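# Place three loose gears on furnace tray, small end up

## Task

Put each of the three loose gears into an unoccupied spot on the furnace tray with its smaller end facing upward, then release them all.

## Robot and tools

Robot: two arms, left_arm and right_arm, each with six joints and a parallel-jaw gripper. Joint order in every row and every result list: waist, shoulder, elbow, wrist pitch, wrist yaw, wrist roll. On both arms the elbow, wrist pitch and wrist yaw read with the opposite sign to the URDF, in commands, results and refusals alike. The stated ranges below use URDF signs, so flip those three (a URDF range of -0.5 to 2.0 becomes -2.0 to 0.5 in your numbers). URDF ranges in radians: waist -2.880 to 2.880, shoulder 0.000 to 3.142, elbow 0.000 to 3.019, wrist pitch -1.693 to 1.571, wrist yaw -1.571 to 1.571, wrist roll -2.094 to 2.094. True ends may differ by up to 0.019 rad.

Scene frame: origin on the tabletop midway between the arms, +x out over the table, +z up, left_arm on the +y side. The arm names do not match image sides. Each gripper's fingers point along its own +z and close along its y; end_effector_position sits between the pads, about 1 cm behind the tips.

Row format (shared by execute_actions and move): one flat list of 14 numbers in [-1, 1] covering both arms, even if one is idle: left_arm's 6 joint values then its opening, then right_arm's 6 joint values then its opening. Joint values are scaled offsets, not poses: 1.0 equals 1.264 rad waist, 1.32 shoulder, 1.276 elbow, 1.83 wrist pitch, 1.686 wrist yaw, 2.022 wrist roll. The opening is absolute: +1 fully open, -1 closed; between the extremes the fingers go where grip_measured would read that value.

execute_actions(actions): a list of up to 15 actions, run in order; an empty list only reports state and images. Each action is a table of up to 15 rows, one per 1/30 s step; a short table repeats its last row to fill 15 steps (0.5 s). Joint offsets in every row count from the angles at the start of that action (for a call's first action, the latest reported angles), not from the previous row. An action that would push any joint more than 0.019 rad beyond its range is rejected for both arms; if the first action is malformed or fails this check, nothing in the call runs. A joint aimed past its real end only goes to that end, and "joint sent to its limit" may appear.

move(target, speed, blocking): target is one 14-number row; offsets count from the Joint positions in the latest result that printed them. All joints follow paths that finish together, so grippers trace curves. speed (rad/s, 0.01 to 2, default 0.5) caps the joint with the longest travel; duration is clamped to 0.5–10 s. Paths ignore obstacles and the other arm. Finger openings are sent at the start. Result adds a "move:" line: ending (done, off_target, moving, held, fault), limits=held or limits=none, and each arm's joint farthest from target. blocking=false returns after 0.5 s while motion continues; then use wait or stop before sending any new action or move.

wait(seconds): 0 to 10; arms hold last commands; returns early if a running move ends. stop(): brakes the running move; needs room, more when fast; fingers keep moving. zoom_image(camera, region): camera is cam_high, cam_left_wrist or cam_right_wrist; region [x0, y0, x1, y1] in pixels, at most 504 by 504, origin top-left. finished_scene(scene): ends the current scene (pass its number) after the last command has been held; irreversible; result reports success and the next task. Replying without a tool call ends everything.

Results: state line per arm gives end_effector_position (m) and end_effector_quat_wxyz in the scene frame; printed position can be off, more at long reach. Joint positions and Joint velocities list six joints (rad, rad/s) plus the pad gap (m, 0.094 open). Joint targets shows what joints are currently driven toward. grip_measured is opening on the command scale, each gripper biased up to about 1 mm. "joint command not followed" means a clearance check altered some joint targets. FAULT, MOTOR HOT (from 85 °C) and OVER-TEMPERATURE FAULT (100 °C, arm goes limp and drops) lines report stops. Images arrive in order cam_high, cam_left_wrist, cam_right_wrist, all 504x504; calibration (K, distortion, T_world_to_cam) is given per camera, wrist poses derived from joint readings, with small errors.

Motion limits: each step the joint target stays within a lead of the measured angle (waist 0.264, shoulder 0.32, elbow 0.276, wrist pitch 0.33, wrist yaw 0.186, wrist roll 0.522 rad), and targets are scaled back if the gripper would jump over 70 mm. Big offsets span several actions; finish unfinished motion with a further command. Zero offsets can let an arm sag: re-aim at the desired angles first, then send zeros.

Gripping: command about 0.03 below grip_measured to hold firmly; less for a lighter hold. Pad force limit about 50–62 N, lower for parts under 2 mm thick. Holding loads heats motors, even while you compose replies, since the robot keeps its last command then.

Avoid: knocking or placing anything off the table (fails the task), arms colliding or pressing each other, fast contacts and targets set far past contact (harder hits), drops and slips. Brief external tugs on held parts or pushes on loose ones may happen. Smooth, quick, low-effort motion is preferred.

Each tool is called after "Request:" by a JSON object that holds its "name" and its "arguments".

## Session

Request:
{"name": "execute_actions", "arguments": {"actions": []}}

Scene clock: 0.00 s.
left_arm: end_effector_position=(+0.8474, +0.6343, +0.0912) grip_measured=+1.000 end_effector_quat_wxyz=(-0.497, +0.688, -0.467, -0.250) | right_arm: end_effector_position=(+0.3224, -0.3111, +0.1079) grip_measured=+1.000 end_effector_quat_wxyz=(-0.008, -0.089, +0.996, +0.002)
Joint names: [waist, shoulder, elbow, wrist pitch, wrist yaw, wrist roll]
Joint positions: left_arm=[ 0.193  2.678 -2.626  0.944  1.1   -1.452  0.094] | right_arm=[ 0.063  1.402 -0.965  1.151  0.003 -0.177  0.094]
Joint velocities: left_arm=[-0.005 -0.015 -0.007 -0.012 -0.007  0.007  0.   ] | right_arm=[-0.005 -0.005 -0.002  0.007 -0.022  0.051  0.   ]
Joint targets: left_arm=[0.193 2.675 -2.654 0.941 1.100 -1.452] | right_arm=[0.063 1.399 -0.991 1.150 0.003 -0.177]

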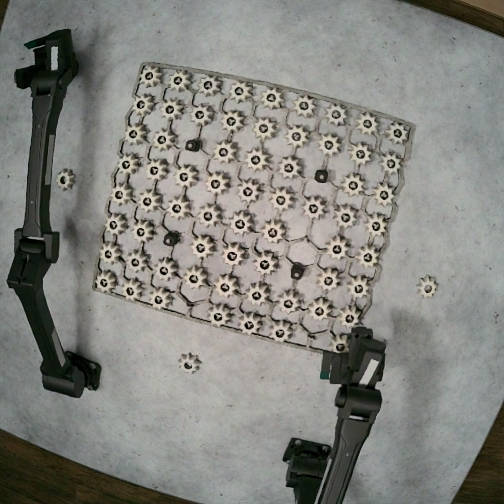

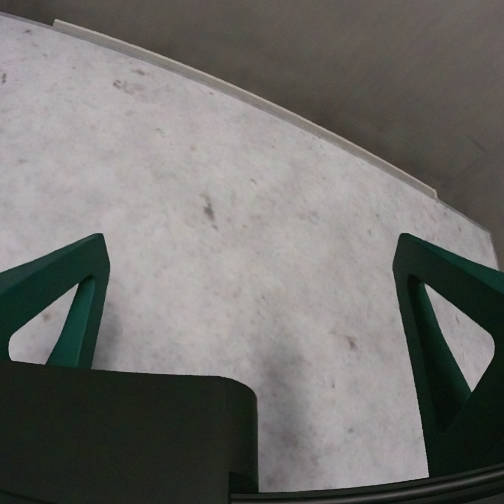

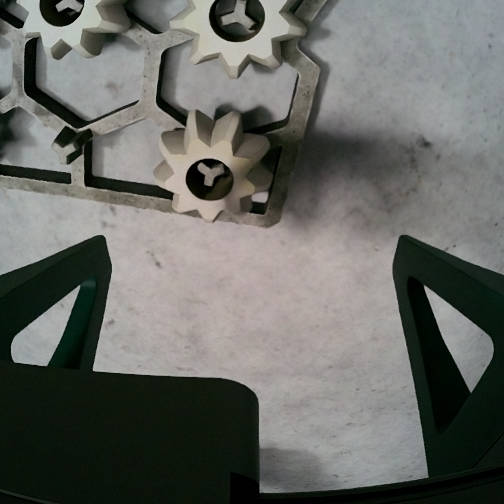

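Request:
{"name": "zoom_image", "arguments": {"camera": "cam_high", "region": [80, 50, 290, 260]}}

Request:
{"name": "zoom_image", "arguments": {"camera": "cam_high", "region": [230, 170, 450, 390]}}

Request:
{"name": "zoom_image", "arguments": {"camera": "cam_high", "region": [40, 160, 260, 400]}}

Region (80, 50, 290, 260) of cam_high's 504x504 image, scaled by 2.400, with more detail than that image has.

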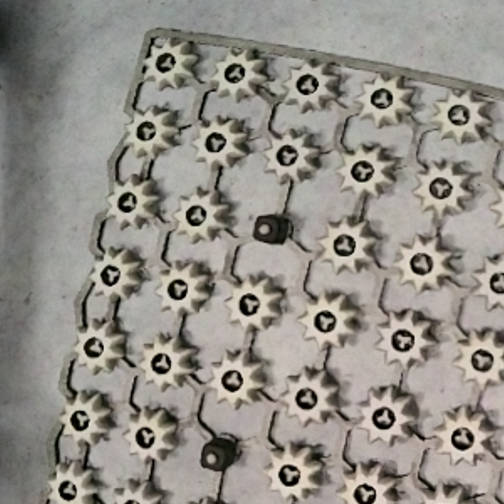

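Region (230, 170, 450, 390) of cam_high's 504x504 image, scaled by 2.291, with more detail than that image has.

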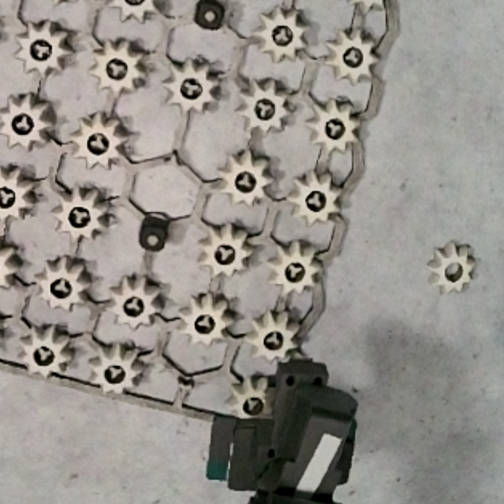

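Region (40, 160, 260, 400) of cam_high's 504x504 image, scaled by 2.100, with more detail than that image has; it fills the left 462 columns of this view, and the rest is white.

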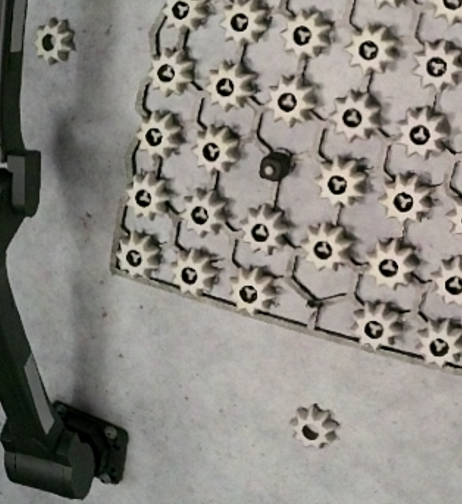

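Request:
{"name": "zoom_image", "arguments": {"camera": "cam_high", "region": [400, 258, 456, 314]}}

Request:
{"name": "zoom_image", "arguments": {"camera": "cam_high", "region": [161, 334, 217, 390]}}

Request:
{"name": "zoom_image", "arguments": {"camera": "cam_high", "region": [37, 151, 93, 207]}}

Request:
{"name": "zoom_image", "arguments": {"camera": "cam_high", "region": [270, 200, 350, 280]}}

Region (400, 258, 456, 314) of cam_high's 504x504 image, scaled by 9.000, with more detail than that image has.

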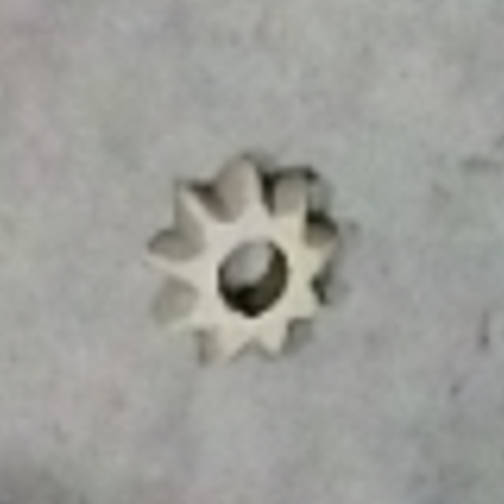

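Region (161, 334, 217, 390) of cam_high's 504x504 image, scaled by 9.000, with more detail than that image has.

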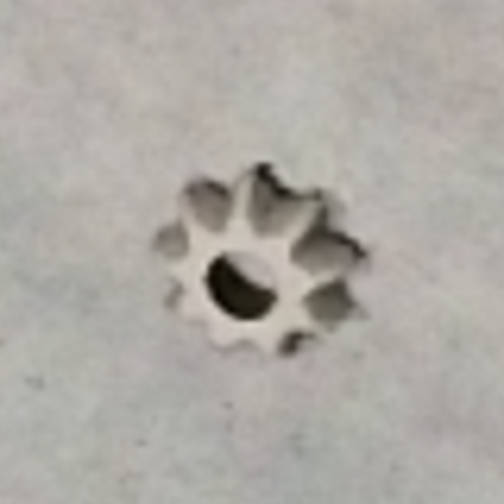

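Region (37, 151, 93, 207) of cam_high's 504x504 image, scaled by 9.000, with more detail than that image has.

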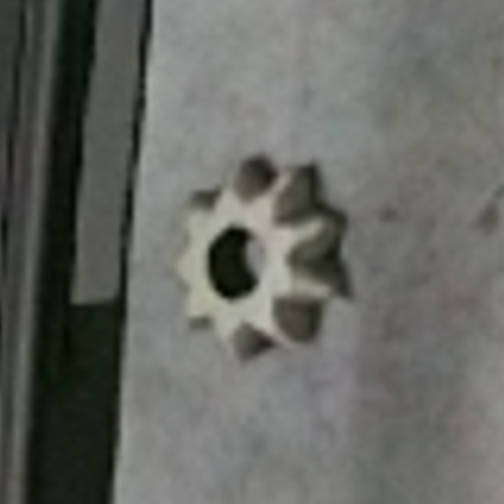

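Region (270, 200, 350, 280) of cam_high's 504x504 image, scaled by 6.300, with more detail than that image has.

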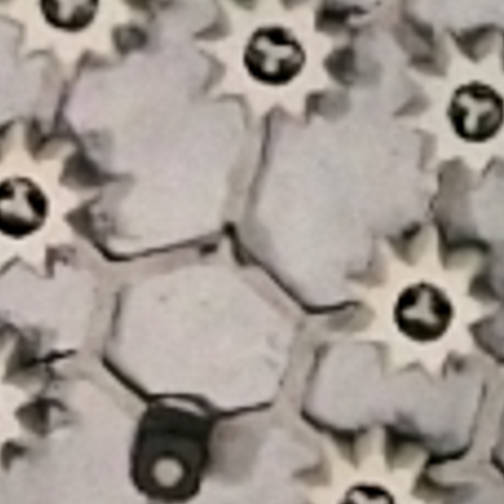

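Request:
{"name": "move", "arguments": {"target": [0.0926,-0.589,0.804,0.178,-0.652,0.718,1, 0,-0.189,0,0,0,0,1], "speed": 1.0}}

Scene clock: 9.17 s.
left_arm: end_effector_position=(+0.5806, +0.5052, +0.0993) grip_measured=+1.000 end_effector_quat_wxyz=(-0.003, -0.130, +0.992, +0.001) | right_arm: end_effector_position=(+0.3163, -0.3111, +0.1867) grip_measured=+1.000 end_effector_quat_wxyz=(+0.106, -0.089, +0.990, -0.008)
Joint names: [waist, shoulder, elbow, wrist pitch, wrist yaw, wrist roll]
Joint positions: left_arm=[ 0.301  1.917 -1.602  1.261  0.003 -0.012  0.094] | right_arm=[ 0.063  1.166 -0.96   1.151  0.003 -0.177  0.094]
Joint velocities: left_arm=[-0.005  0.005 -0.007 -0.002 -0.11   0.037  0.   ] | right_arm=[ 0.005  0.005 -0.012 -0.022 -0.007 -0.037  0.   ]
Joint targets: left_arm=[0.310 1.901 -1.600 1.270 0.001 0.000] | right_arm=[0.063 1.152 -0.965 1.151 0.003 -0.177]
move: done; limits=none; left_arm: farthest joint: the shoulder, 0.017 radians from its target (0.778 radians at the start); right_arm: farthest joint: the shoulder, 0.014 radians from its target (0.249 radians at the start)
camera_calibration (this result's frames):
cam_left_wrist: T_world_to_cam=[[0.248885, -0.968518, 0.00538976, 0.338684], [-0.779469, -0.196995, 0.59466, 0.497351], [-0.574878, -0.152203, -0.803959, 0.615973], [0, 0, 0, 1]] pos_world=[0.657486, 0.51975, 0.197636]
cam_right_wrist: T_world_to_cam=[[0.180527, -0.983249, 0.0251181, -0.367203], [-0.904594, -0.155951, 0.396724, 0.17031], [-0.386161, -0.0943411, -0.917594, 0.388629], [0, 0, 0, 1]] pos_world=[0.370424, -0.297829, 0.298261]

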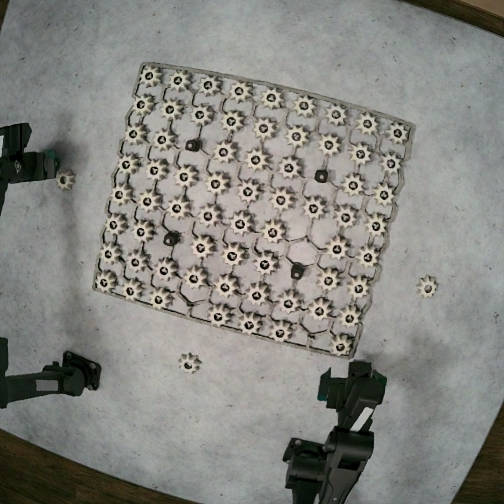

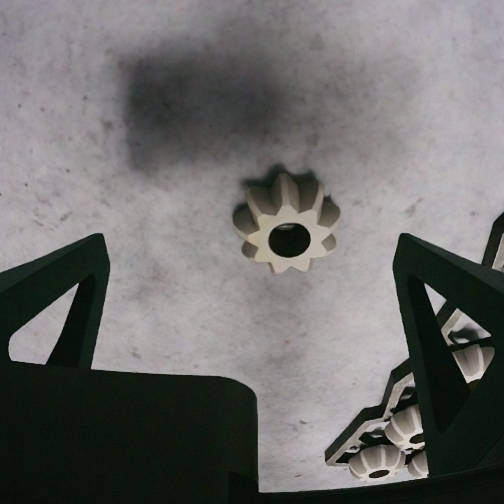

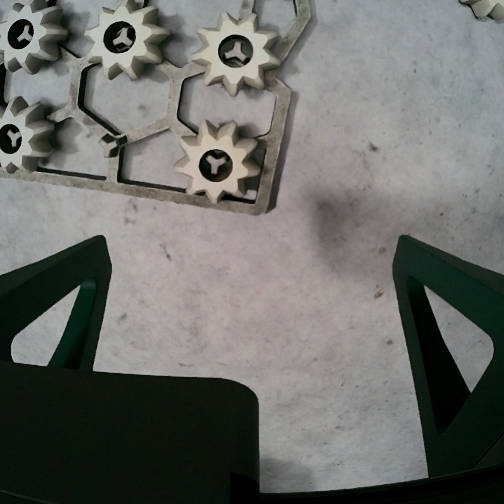

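Request:
{"name": "move", "arguments": {"target": [0,0,0,-0.16,0,0,1, -0.208,0,-0.235,0,0,0,1], "speed": 0.8}}

Scene clock: 12.00 s.
left_arm: end_effector_position=(+0.6454, +0.5216, +0.1082) grip_measured=+1.000 end_effector_quat_wxyz=(+0.133, -0.129, +0.983, +0.017) | right_arm: end_effector_position=(+0.3709, -0.4257, +0.3128) grip_measured=+1.000 end_effector_quat_wxyz=(+0.235, +0.044, +0.970, -0.051)
Joint names: [waist, shoulder, elbow, wrist pitch, wrist yaw, wrist roll]
Joint positions: left_arm=[ 0.301  1.917 -1.602  0.986  0.003 -0.012  0.094] | right_arm=[-0.206  1.166 -1.232  1.151  0.003 -0.177  0.094]
Joint velocities: left_arm=[ 0.005 -0.015  0.012 -0.012 -0.037  0.007  0.   ] | right_arm=[-0.015 -0.015  0.017 -0.002  0.051 -0.007  0.   ]
Joint targets: left_arm=[0.301 1.917 -1.602 0.968 0.003 -0.012] | right_arm=[-0.199 1.166 -1.260 1.151 0.003 -0.177]
move: off_target (right_arm); limits=none; left_arm: farthest joint: the wrist pitch, 0.017 radians from its target (0.293 radians at the start); right_arm: farthest joint: the elbow, 0.028 radians from its target (0.300 radians at the start)
camera_calibration (this result's frames):
cam_left_wrist: T_world_to_cam=[[0.246975, -0.969003, 0.00607412, 0.339805], [-0.906946, -0.228941, 0.353602, 0.670922], [-0.341251, -0.0928396, -0.935376, 0.495334], [0, 0, 0, 1]] pos_world=[0.6936, 0.52886, 0.22402]
cam_right_wrist: T_world_to_cam=[[-0.100456, -0.992312, 0.0722919, -0.407321], [-0.984183, 0.109763, 0.139056, 0.375078], [-0.145922, -0.0571795, -0.987642, 0.463236], [0, 0, 0, 1]] pos_world=[0.395824, -0.418872, 0.4348]

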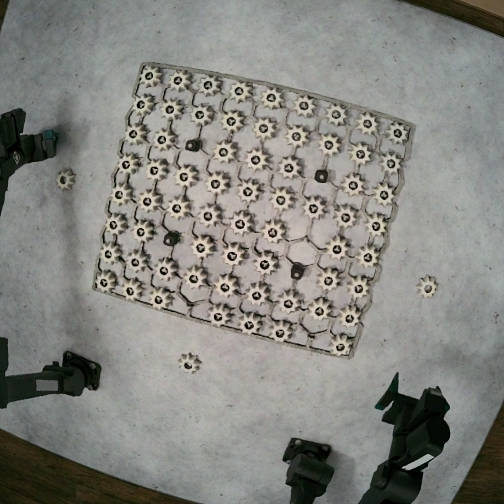

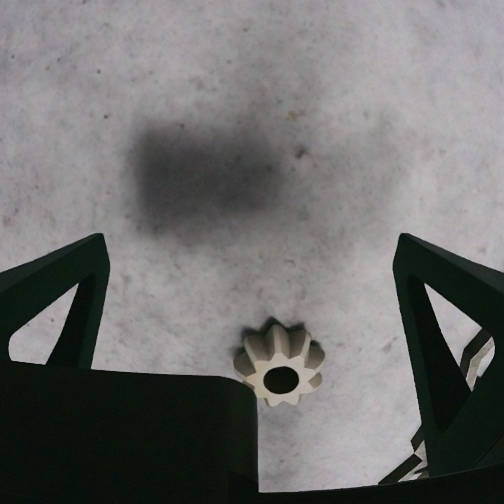

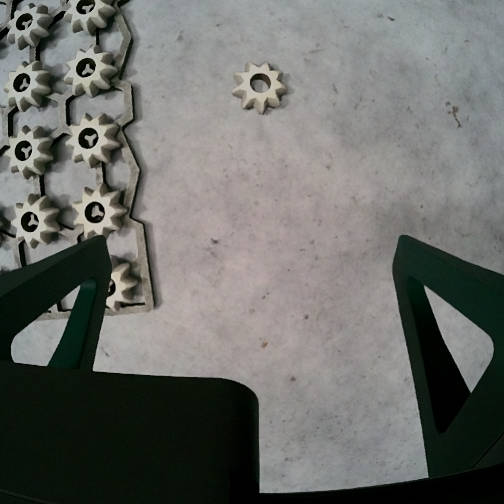

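Request:
{"name": "move", "arguments": {"target": [-0.0277,-0.0697,0.174,0.0683,-0.002,0.006,1, -0.004,0.5886,-0.2625,0.0104,-0.002,-0.1523,1], "speed": 1.0}}

Scene clock: 24.00 s.
left_arm: end_effector_position=(+0.5418, +0.4813, +0.0556) grip_measured=+1.000 end_effector_quat_wxyz=(-0.000, -0.117, +0.993, +0.001) | right_arm: end_effector_position=(+0.5025, -0.4618, +0.0491) grip_measured=+1.000 end_effector_quat_wxyz=(-0.010, -0.103, +0.995, +0.006)
Joint names: [waist, shoulder, elbow, wrist pitch, wrist yaw, wrist roll]
Joint positions: left_arm=[ 0.276  1.854 -1.382  1.099  0.002 -0.012  0.094] | right_arm=[-0.206  1.956 -1.521  1.16   0.003 -0.475  0.094]
Joint velocities: left_arm=[-0.005 -0.005 -0.007  0.017 -0.022  0.037  0.   ] | right_arm=[ 0.005  0.005 -0.002 -0.002  0.066 -0.022  0.   ]
Joint targets: left_arm=[0.266 1.825 -1.380 1.110 -0.000 0.000] | right_arm=[-0.211 1.943 -1.567 1.170 0.000 -0.485]
move: off_target (left_arm, right_arm); limits=none; left_arm: farthest joint: the shoulder, 0.029 radians from its target (0.092 radians at the start); right_arm: farthest joint: the elbow, 0.046 radians from its target (0.335 radians at the start)
camera_calibration (this result's frames):
cam_left_wrist: T_world_to_cam=[[0.224025, -0.974561, 0.0065524, 0.341783], [-0.787264, -0.176999, 0.590666, 0.483315], [-0.57448, -0.137482, -0.80689, 0.547788], [0, 0, 0, 1]] pos_world=[0.618622, 0.493946, 0.154287]
cam_right_wrist: T_world_to_cam=[[0.209424, -0.977529, -0.02404, -0.555023], [-0.78233, -0.182252, 0.595604, 0.286475], [-0.586602, -0.105927, -0.802918, 0.409815], [0, 0, 0, 1]] pos_world=[0.580751, -0.446931, 0.14508]

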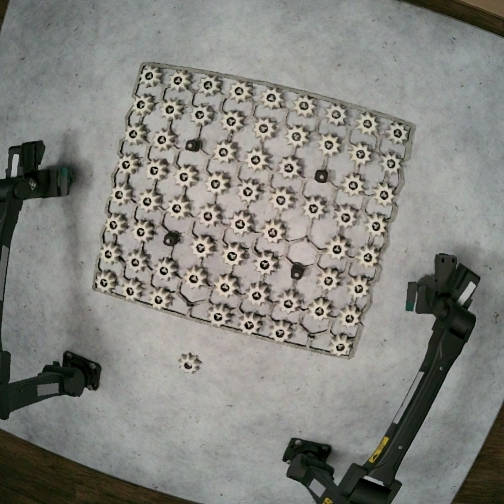

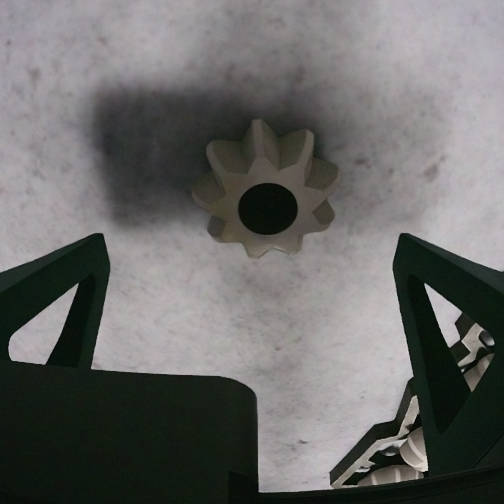

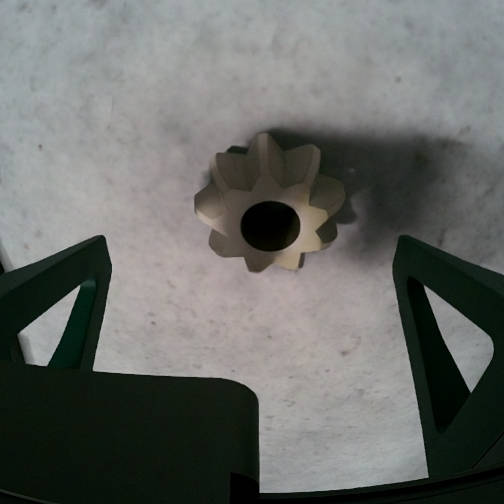

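Request:
{"name": "move", "arguments": {"target": [-0.0154,0.0265,0.029,-0.0525,0,0,1, -0.015,0.0045,0.0439,-0.0607,0,0,1], "speed": 0.2}}

Scene clock: 28.37 s.
left_arm: end_effector_position=(+0.5470, +0.4779, +0.0394) grip_measured=+1.000 end_effector_quat_wxyz=(+0.018, -0.113, +0.993, +0.003) | right_arm: end_effector_position=(+0.4998, -0.4669, +0.0285) grip_measured=+1.000 end_effector_quat_wxyz=(+0.007, -0.099, +0.995, -0.001)
Joint names: [waist, shoulder, elbow, wrist pitch, wrist yaw, wrist roll]
Joint positions: left_arm=[ 0.267  1.863 -1.347  1.018  0.002 -0.012  0.094] | right_arm=[-0.216  1.956 -1.46   1.062  0.003 -0.475  0.094]
Joint velocities: left_arm=[-0.015 -0.005 -0.012 -0.007 -0.007 -0.007  0.   ] | right_arm=[-0.015 -0.005 -0.002  0.012 -0.037 -0.022  0.   ]
Joint targets: left_arm=[0.257 1.889 -1.345 1.003 0.002 -0.012] | right_arm=[-0.225 1.962 -1.464 1.048 0.003 -0.475]
move: off_target (left_arm); limits=none; left_arm: farthest joint: the shoulder, 0.026 radians from its target (0.035 radians at the start); right_arm: farthest joint: the wrist pitch, 0.013 radians from its target (0.111 radians at the start)
camera_calibration (this result's frames):
cam_left_wrist: T_world_to_cam=[[0.215599, -0.976459, 0.0066674, 0.34288], [-0.809534, -0.174916, 0.56041, 0.508707], [-0.546051, -0.126221, -0.828188, 0.517136], [0, 0, 0, 1]] pos_world=[0.620273, 0.489063, 0.140915]
cam_right_wrist: T_world_to_cam=[[0.200644, -0.979639, -0.0069778, -0.557007], [-0.804759, -0.168879, 0.569071, 0.313934], [-0.558663, -0.108565, -0.822258, 0.376486], [0, 0, 0, 1]] pos_world=[0.57473, -0.451775, 0.127031]

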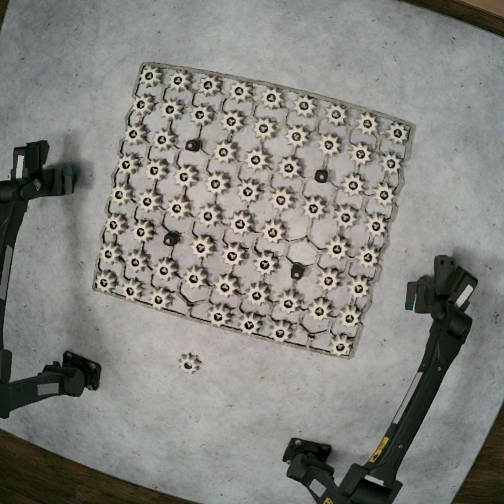

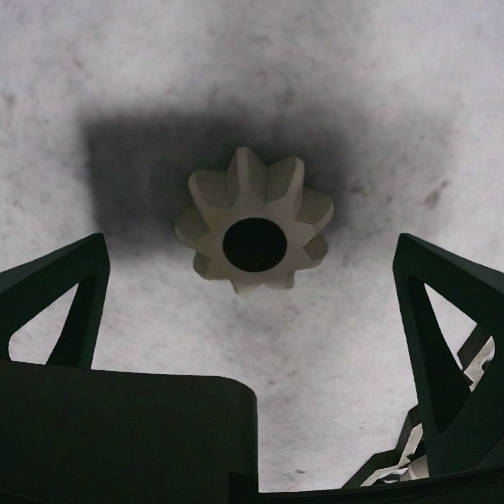

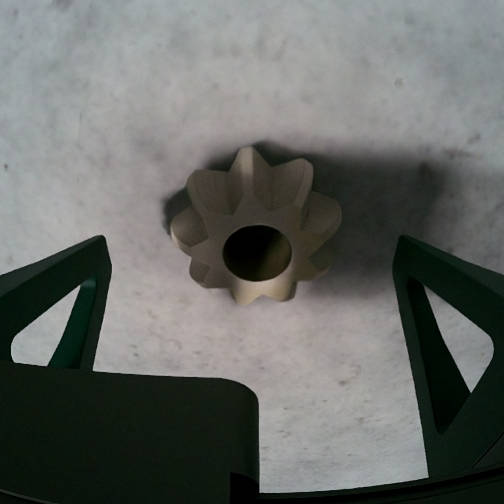

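Request:
{"name": "move", "arguments": {"target": [-0.008,0.050,0.0015,-0.0153,0,0,1, -0.007,0.038,-0.003,-0.019,0,0,1], "speed": 0.15}}

Scene clock: 30.70 s.
left_arm: end_effector_position=(+0.5454, +0.4775, +0.0151) grip_measured=+1.000 end_effector_quat_wxyz=(+0.001, -0.113, +0.994, +0.001) | right_arm: end_effector_position=(+0.5008, -0.4672, +0.0090) grip_measured=+1.000 end_effector_quat_wxyz=(-0.000, -0.099, +0.995, +0.002)
Joint names: [waist, shoulder, elbow, wrist pitch, wrist yaw, wrist roll]
Joint positions: left_arm=[ 0.267  1.91  -1.347  1.005  0.002 -0.012  0.094] | right_arm=[-0.216  1.992 -1.46   1.042  0.003 -0.475  0.094]
Joint velocities: left_arm=[ 0.005 -0.005  0.007 -0.017  0.081  0.007  0.   ] | right_arm=[ 0.015 -0.024 -0.007  0.012 -0.066 -0.007  0.   ]
Joint targets: left_arm=[0.257 1.929 -1.345 0.991 0.002 -0.012] | right_arm=[-0.225 2.006 -1.464 1.027 0.003 -0.475]
move: done; limits=none; left_arm: farthest joint: the shoulder, 0.019 radians from its target (0.066 radians at the start); right_arm: farthest joint: the shoulder, 0.014 radians from its target (0.050 radians at the start)
camera_calibration (this result's frames):
cam_left_wrist: T_world_to_cam=[[0.215819, -0.976411, 0.00656223, 0.342905], [-0.79048, -0.170769, 0.588201, 0.508188], [-0.573205, -0.132132, -0.808688, 0.513472], [0, 0, 0, 1]] pos_world=[0.622032, 0.489445, 0.114072]
cam_right_wrist: T_world_to_cam=[[0.20049, -0.979595, -0.0140193, -0.557469], [-0.796327, -0.171283, 0.580108, 0.320364], [-0.570672, -0.105142, -0.814419, 0.368517], [0, 0, 0, 1]] pos_world=[0.577184, -0.452475, 0.106466]

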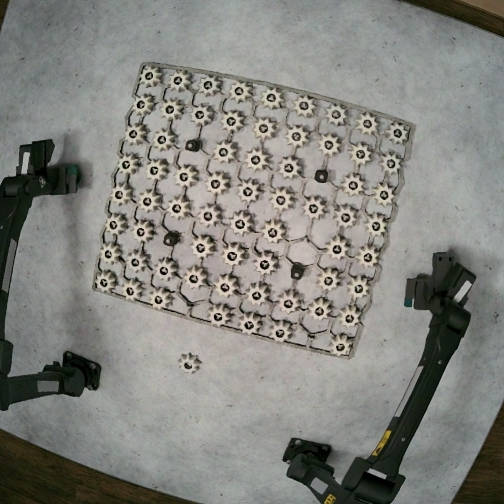

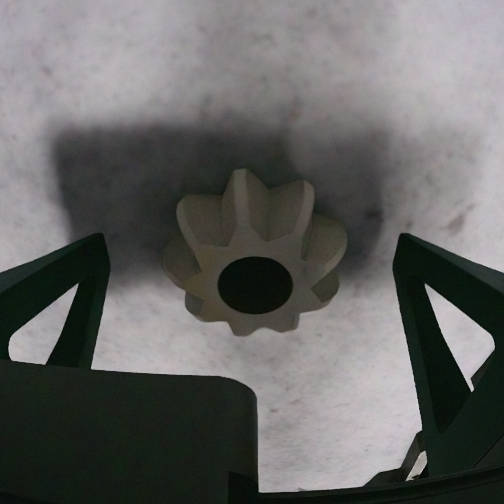

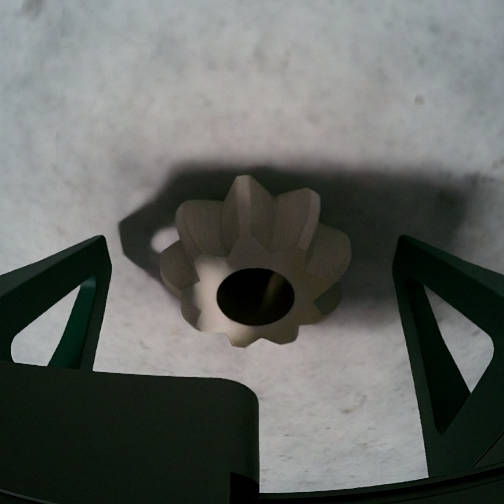

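Request:
{"name": "execute_actions", "arguments": {"actions": [[[-0.008,0.0144,0.0015,-0.0077,0,0,0.8,-0.007,0.0106,-0.012,-0.008,0,0,0.8],[-0.008,0.0144,0.0015,-0.0077,0,0,0.7,-0.007,0.0106,-0.02,-0.008,0,0,0.7],[-0.008,0.0144,0.0015,-0.0077,0,0,0.6,-0.007,0.0106,-0.028,-0.008,0,0,0.6],[-0.008,0.0144,0.0015,-0.0077,0,0,0.5,-0.007,0.0106,-0.035,-0.008,0,0,0.5],[-0.008,0.0144,0.0015,-0.0077,0,0,0.42,-0.007,0.0106,-0.035,-0.008,0,0,0.42]]]}}

Scene clock: 32.30 s.
left_arm: end_effector_position=(+0.5454, +0.4775, +0.0151) grip_measured=+0.422 end_effector_quat_wxyz=(+0.001, -0.113, +0.994, +0.001) | right_arm: end_effector_position=(+0.5008, -0.4672, +0.0090) grip_measured=+0.421 end_effector_quat_wxyz=(-0.000, -0.099, +0.995, +0.002)
Joint names: [waist, shoulder, elbow, wrist pitch, wrist yaw, wrist roll]
Joint positions: left_arm=[ 0.267  1.91  -1.347  1.005  0.002 -0.012  0.067] | right_arm=[-0.216  1.992 -1.46   1.042  0.003 -0.475  0.067]
Joint velocities: left_arm=[-0.005  0.005  0.002 -0.002 -0.007 -0.037 -0.001] | right_arm=[ 0.005 -0.005  0.017  0.007 -0.022 -0.007 -0.001]
Joint targets: left_arm=[0.257 1.929 -1.345 0.991 0.002 -0.012] | right_arm=[-0.225 2.006 -1.505 1.027 0.003 -0.475]
camera_calibration (this result's frames):
cam_left_wrist: T_world_to_cam=[[0.215819, -0.976411, 0.00656223, 0.342905], [-0.79048, -0.170769, 0.588201, 0.508188], [-0.573205, -0.132132, -0.808688, 0.513472], [0, 0, 0, 1]] pos_world=[0.622032, 0.489445, 0.114072]
cam_right_wrist: T_world_to_cam=[[0.20049, -0.979595, -0.0140193, -0.557469], [-0.796327, -0.171283, 0.580108, 0.320364], [-0.570672, -0.105142, -0.814419, 0.368517], [0, 0, 0, 1]] pos_world=[0.577184, -0.452475, 0.106466]

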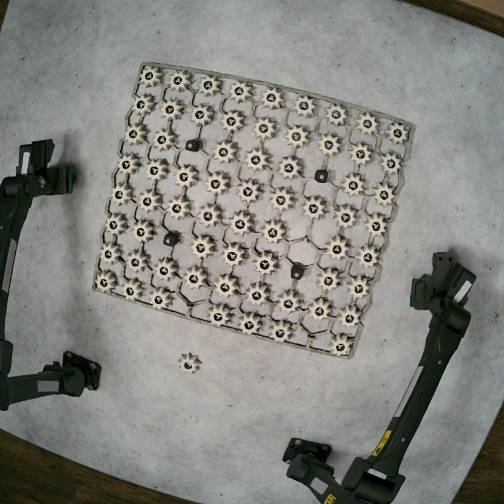

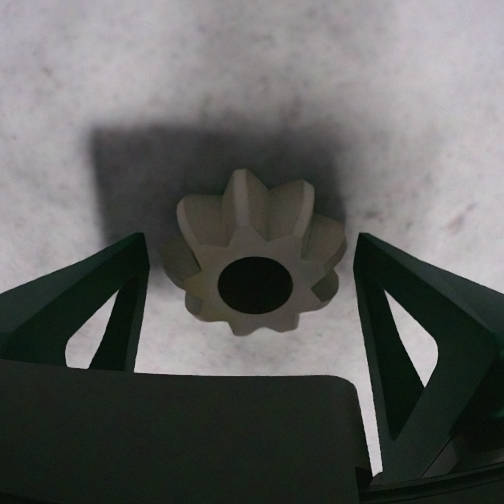

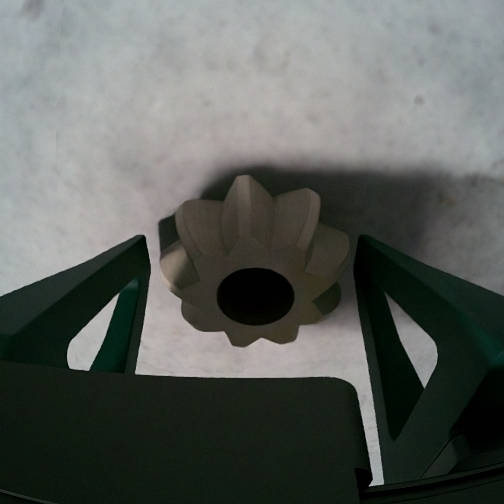

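Request:
{"name": "execute_actions", "arguments": {"actions": [[[-0.008,0.0144,0.0015,-0.0077,0,0,0.36,-0.007,0.0106,-0.04,-0.008,0,0,0.42],[-0.008,0.0144,0.0015,-0.0077,0,0,0.32,-0.007,0.0106,-0.044,-0.008,0,0,0.42],[-0.008,0.0144,0.0015,-0.0077,0,0,0.29,-0.007,0.0106,-0.048,-0.008,0,0,0.42],[-0.008,0.0144,0.0015,-0.0077,0,0,0.27,-0.007,0.0106,-0.048,-0.008,0,0,0.42],[-0.008,0.0144,0.0015,-0.0077,0,0,0.25,-0.007,0.0106,-0.048,-0.008,0,0,0.42],[-0.008,0.0144,0.0015,-0.0077,0,0,0.23,-0.007,0.0106,-0.048,-0.008,0,0,0.42],[-0.008,0.0144,0.0015,-0.0077,0,0,0.21,-0.007,0.0106,-0.048,-0.008,0,0,0.42],[-0.008,0.0144,0.0015,-0.0077,0,0,0.19,-0.007,0.0106,-0.048,-0.008,0,0,0.42],[-0.008,0.0144,0.0015,-0.0077,0,0,0.17,-0.007,0.0106,-0.048,-0.008,0,0,0.42],[-0.008,0.0144,0.0015,-0.0077,0,0,0.15,-0.007,0.0106,-0.048,-0.008,0,0,0.42],[-0.008,0.0144,0.0015,-0.0077,0,0,0.13,-0.007,0.0106,-0.048,-0.008,0,0,0.42],[-0.008,0.0144,0.0015,-0.0077,0,0,0.12,-0.007,0.0106,-0.048,-0.008,0,0,0.42]]]}}

Scene clock: 33.53 s.
left_arm: end_effector_position=(+0.5457, +0.4771, +0.0151) grip_measured=+0.171 end_effector_quat_wxyz=(+0.001, -0.112, +0.994, +0.001) | right_arm: end_effector_position=(+0.5085, -0.4693, +0.0147) grip_measured=+0.421 end_effector_quat_wxyz=(+0.009, -0.099, +0.995, -0.002)
Joint names: [waist, shoulder, elbow, wrist pitch, wrist yaw, wrist roll]
Joint positions: left_arm=[ 0.267  1.91  -1.347  1.004  0.001 -0.012  0.055] | right_arm=[-0.216  1.992 -1.478  1.04   0.003 -0.475  0.067]
Joint velocities: left_arm=[-0.015 -0.005  0.007  0.002 -0.051  0.022  0.001] | right_arm=[-0.005 -0.015  0.002 -0.002  0.037  0.037 -0.   ]
Joint targets: left_arm=[0.257 1.929 -1.345 0.991 0.001 -0.012] | right_arm=[-0.225 2.006 -1.522 1.027 0.003 -0.475]
camera_calibration (this result's frames):
cam_left_wrist: T_world_to_cam=[[0.215065, -0.976572, 0.0073276, 0.342841], [-0.791143, -0.16982, 0.587582, 0.50826], [-0.572572, -0.132166, -0.809131, 0.513256], [0, 0, 0, 1]] pos_world=[0.622249, 0.488957, 0.114135]
cam_right_wrist: T_world_to_cam=[[0.200666, -0.979646, -0.0052171, -0.561306], [-0.806842, -0.168286, 0.566292, 0.329732], [-0.555643, -0.109426, -0.824188, 0.367801], [0, 0, 0, 1]] pos_world=[0.583043, -0.454145, 0.113485]

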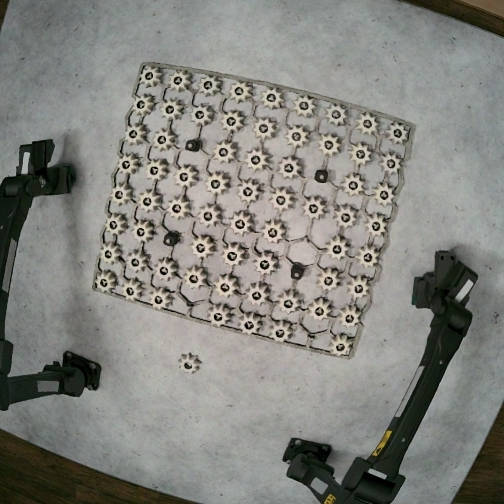

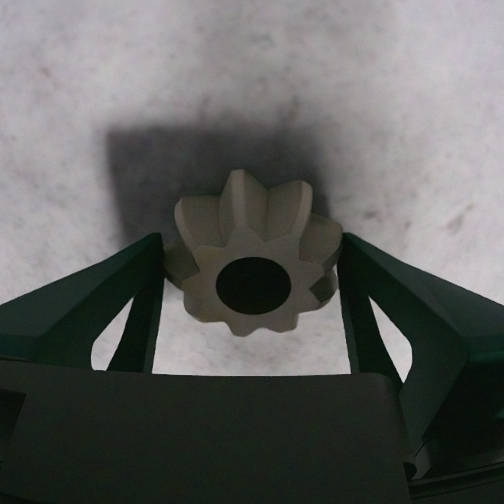

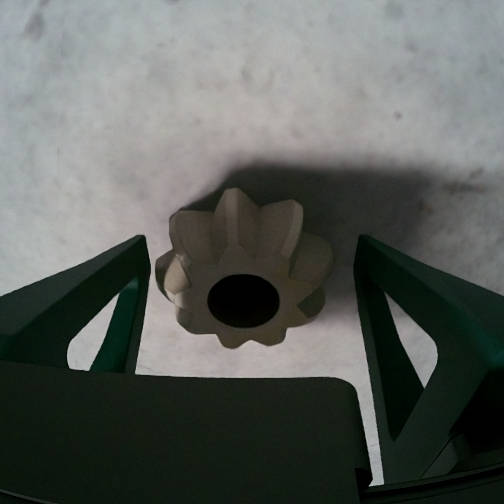

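Request:
{"name": "move", "arguments": {"target": [0,-0.227,0.142,0.0607,0,0,0.13, -0.007,0.0106,-0.025,0.0164,0,0,0.31], "speed": 0.5}}

Scene clock: 36.80 s.
left_arm: end_effector_position=(+0.4623, +0.4590, +0.0863) grip_measured=+0.171 end_effector_quat_wxyz=(-0.002, -0.112, +0.994, +0.000) | right_arm: end_effector_position=(+0.5038, -0.4677, +0.0144) grip_measured=+0.311 end_effector_quat_wxyz=(-0.000, -0.099, +0.995, +0.003)
Joint names: [waist, shoulder, elbow, wrist pitch, wrist yaw, wrist roll]
Joint positions: left_arm=[ 0.267  1.626 -1.157  1.106  0.001 -0.012  0.055] | right_arm=[-0.216  1.992 -1.477  1.058  0.005 -0.475  0.062]
Joint velocities: left_arm=[-0.024  0.005  0.002  0.007 -0.051 -0.007  0.   ] | right_arm=[ 0.005  0.005  0.022 -0.007 -0.007 -0.022 -0.   ]
Joint targets: left_arm=[0.267 1.611 -1.165 1.116 0.001 -0.012] | right_arm=[-0.225 2.006 -1.509 1.070 0.004 -0.475]
move: off_target (right_arm); limits=none; left_arm: farthest joint: the shoulder, 0.016 radians from its target (0.300 radians at the start); right_arm: farthest joint: the elbow, 0.033 radians from its target (0.032 radians at the start)
camera_calibration (this result's frames):
cam_left_wrist: T_world_to_cam=[[0.21512, -0.97656, 0.00730295, 0.342565], [-0.786739, -0.168865, 0.593739, 0.394346], [-0.578588, -0.133471, -0.804625, 0.523672], [0, 0, 0, 1]] pos_world=[0.539545, 0.471021, 0.184719]
cam_right_wrist: T_world_to_cam=[[0.200487, -0.979573, -0.0155489, -0.558528], [-0.796358, -0.172192, 0.579797, 0.319093], [-0.57063, -0.103859, -0.814613, 0.375167], [0, 0, 0, 1]] pos_world=[0.580171, -0.453209, 0.111923]

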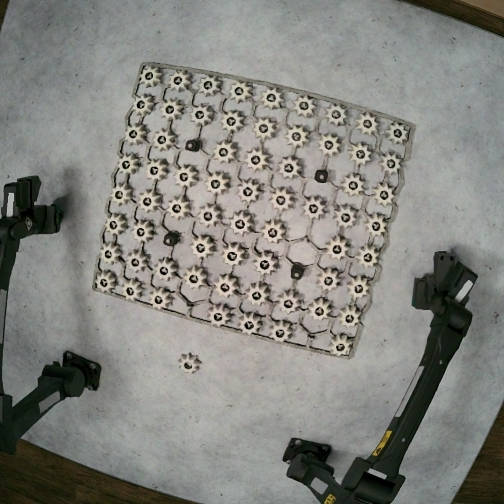

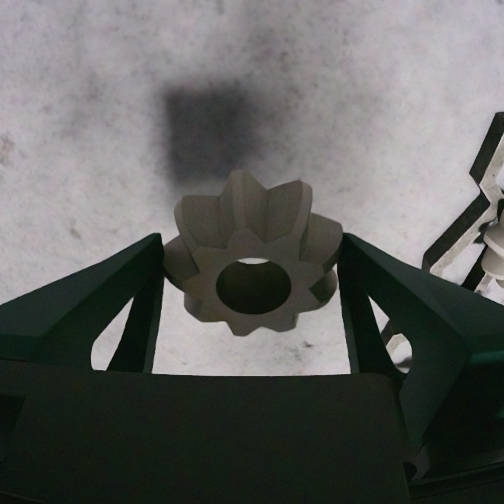

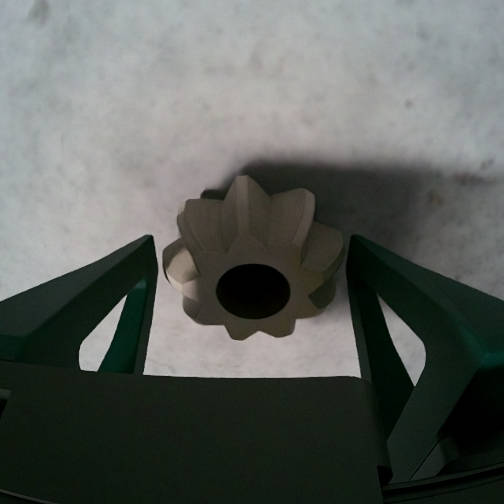

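Request:
{"name": "move", "arguments": {"target": [-0.790,-0.154,0.0525,0.065,0,0,0.13, -0.007,0.0106,-0.025,0.006,0,0,0.13], "speed": 0.9}}

Scene clock: 39.33 s.
left_arm: end_effector_position=(+0.3005, +0.0787, +0.1296) grip_measured=+0.170 end_effector_quat_wxyz=(-0.007, +0.382, +0.924, +0.002) | right_arm: end_effector_position=(+0.5037, -0.4677, +0.0143) grip_measured=+0.169 end_effector_quat_wxyz=(-0.000, -0.099, +0.995, +0.003)
Joint names: [waist, shoulder, elbow, wrist pitch, wrist yaw, wrist roll]
Joint positions: left_arm=[-0.743  1.457 -1.084  1.213 -0.001 -0.012  0.055] | right_arm=[-0.216  1.992 -1.476  1.058  0.005 -0.475  0.055]
Joint velocities: left_arm=[-0.005 -0.005 -0.002 -0.002  0.037  0.007  0.001] | right_arm=[-0.015 -0.024  0.002  0.002  0.037 -0.11   0.   ]
Joint targets: left_arm=[-0.732 1.423 -1.090 1.225 0.001 -0.012] | right_arm=[-0.225 2.006 -1.509 1.069 0.005 -0.475]
move: off_target (left_arm, right_arm); limits=none; left_arm: farthest joint: the shoulder, 0.034 radians from its target (0.204 radians at the start); right_arm: farthest joint: the elbow, 0.032 radians from its target (0.032 radians at the start)
camera_calibration (this result's frames):
cam_left_wrist: T_world_to_cam=[[-0.712053, -0.702066, 0.0091761, 0.262523], [-0.556678, 0.572465, 0.601991, 0.0485749], [-0.42789, 0.423541, -0.798451, 0.324215], [0, 0, 0, 1]] pos_world=[0.352699, 0.0191825, 0.227219]
cam_right_wrist: T_world_to_cam=[[0.200481, -0.979571, -0.0157249, -0.558447], [-0.796145, -0.172253, 0.580071, 0.318908], [-0.570929, -0.103774, -0.814414, 0.375165], [0, 0, 0, 1]] pos_world=[0.580048, -0.453173, 0.11177]

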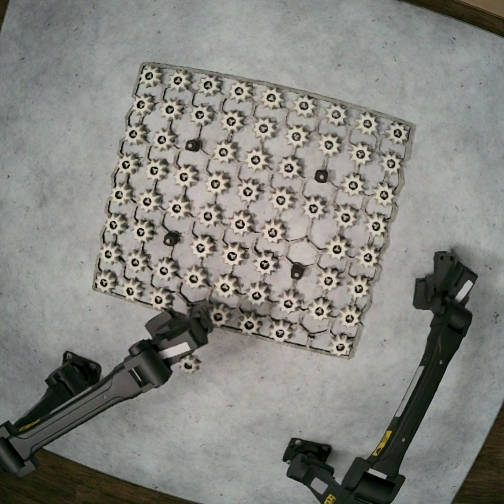

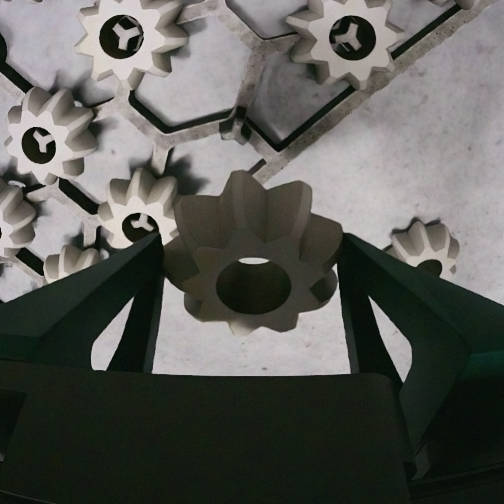

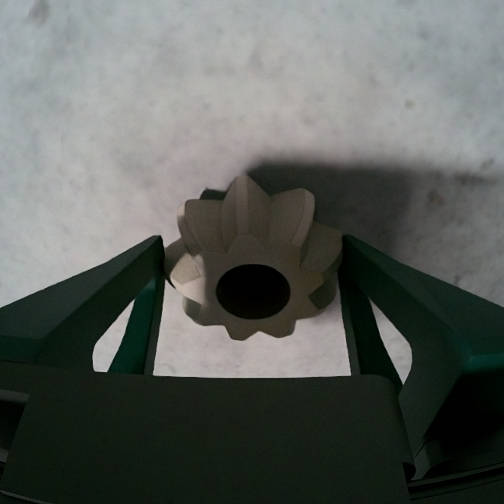

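Request:
{"name": "zoom_image", "arguments": {"camera": "cam_left_wrist", "region": [154, 40, 334, 220]}}

Region (154, 40, 334, 220) of cam_left_wrist's 504x504 image, scaled by 2.800, with more detail than that image has.

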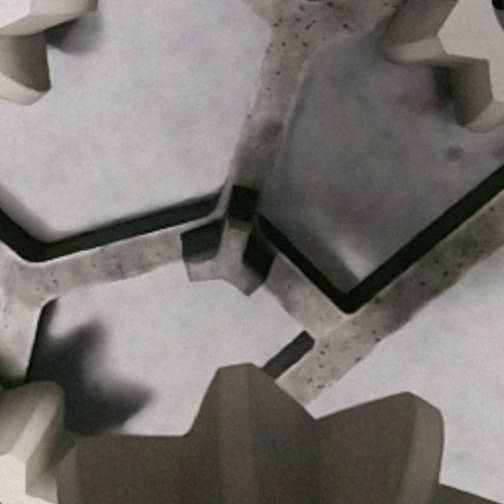

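Request:
{"name": "move", "arguments": {"target": [0.0253,0.0826,0.101,-0.1366,0,0,0.13, 0,-0.0947,-0.133,0.125,0,0,0.13], "speed": 0.4}}

Scene clock: 44.03 s.
left_arm: end_effector_position=(+0.3059, +0.0854, +0.0499) grip_measured=+0.132 end_effector_quat_wxyz=(-0.002, +0.372, +0.928, +0.000) | right_arm: end_effector_position=(+0.5032, -0.4676, +0.1061) grip_measured=+0.169 end_effector_quat_wxyz=(-0.004, -0.099, +0.995, +0.004)
Joint names: [waist, shoulder, elbow, wrist pitch, wrist yaw, wrist roll]
Joint positions: left_arm=[-0.721  1.552 -0.955  0.978 -0.001 -0.012  0.053] | right_arm=[-0.216  1.899 -1.593  1.275  0.005 -0.475  0.055]
Joint velocities: left_arm=[-0.005 -0.005  0.017  0.027 -0.007  0.051  0.001] | right_arm=[-0.005  0.005  0.012  0.002  0.022 -0.022  0.001]
Joint targets: left_arm=[-0.711 1.566 -0.956 0.963 -0.001 -0.012] | right_arm=[-0.216 1.867 -1.646 1.287 0.005 -0.475]
move: off_target (right_arm); limits=none; left_arm: farthest joint: the wrist pitch, 0.015 radians from its target (0.255 radians at the start); right_arm: farthest joint: the elbow, 0.053 radians from its target (0.169 radians at the start)
camera_calibration (this result's frames):
cam_left_wrist: T_world_to_cam=[[-0.696966, -0.717045, 0.00921273, 0.268411], [-0.573505, 0.565067, 0.59312, 0.101932], [-0.4305, 0.408101, -0.805061, 0.262466], [0, 0, 0, 1]] pos_world=[0.358524, 0.0277514, 0.14837]
cam_right_wrist: T_world_to_cam=[[0.200346, -0.979533, -0.0194203, -0.556296], [-0.791654, -0.173533, 0.585807, 0.261834], [-0.577187, -0.10199, -0.810218, 0.453205], [0, 0, 0, 1]] pos_world=[0.580318, -0.45325, 0.203007]

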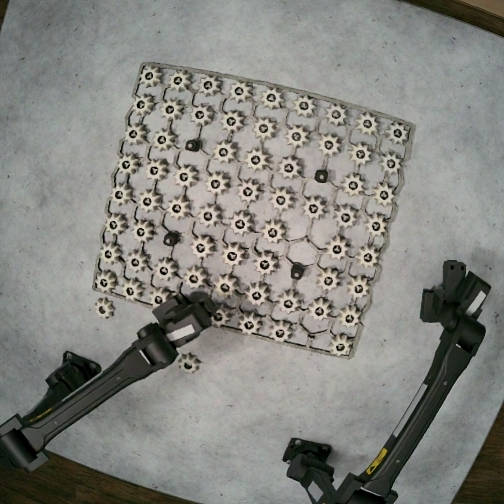

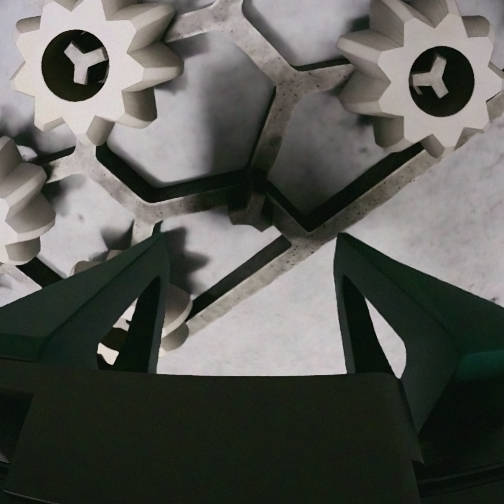

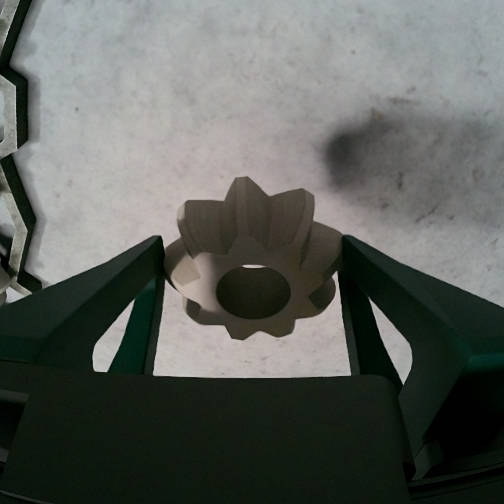

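Request:
{"name": "zoom_image", "arguments": {"camera": "cam_high", "region": [63, 268, 143, 348]}}

Request:
{"name": "zoom_image", "arguments": {"camera": "cam_right_wrist", "region": [130, 160, 380, 380]}}

Region (63, 268, 143, 348) of cam_high's 504x504 image, scaled by 6.300, with more detail than that image has.

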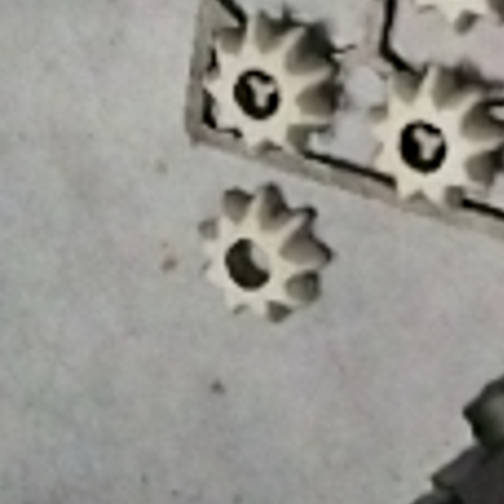

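Region (130, 160, 380, 380) of cam_right_wrist's 504x504 image, scaled by 2.016, with more detail than that image has; it fills the top 444 rows of this view, and the rest is white.

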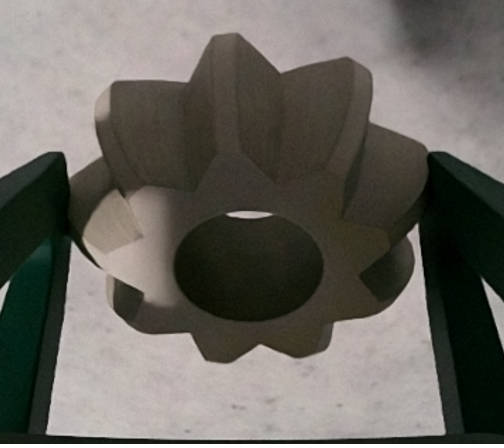

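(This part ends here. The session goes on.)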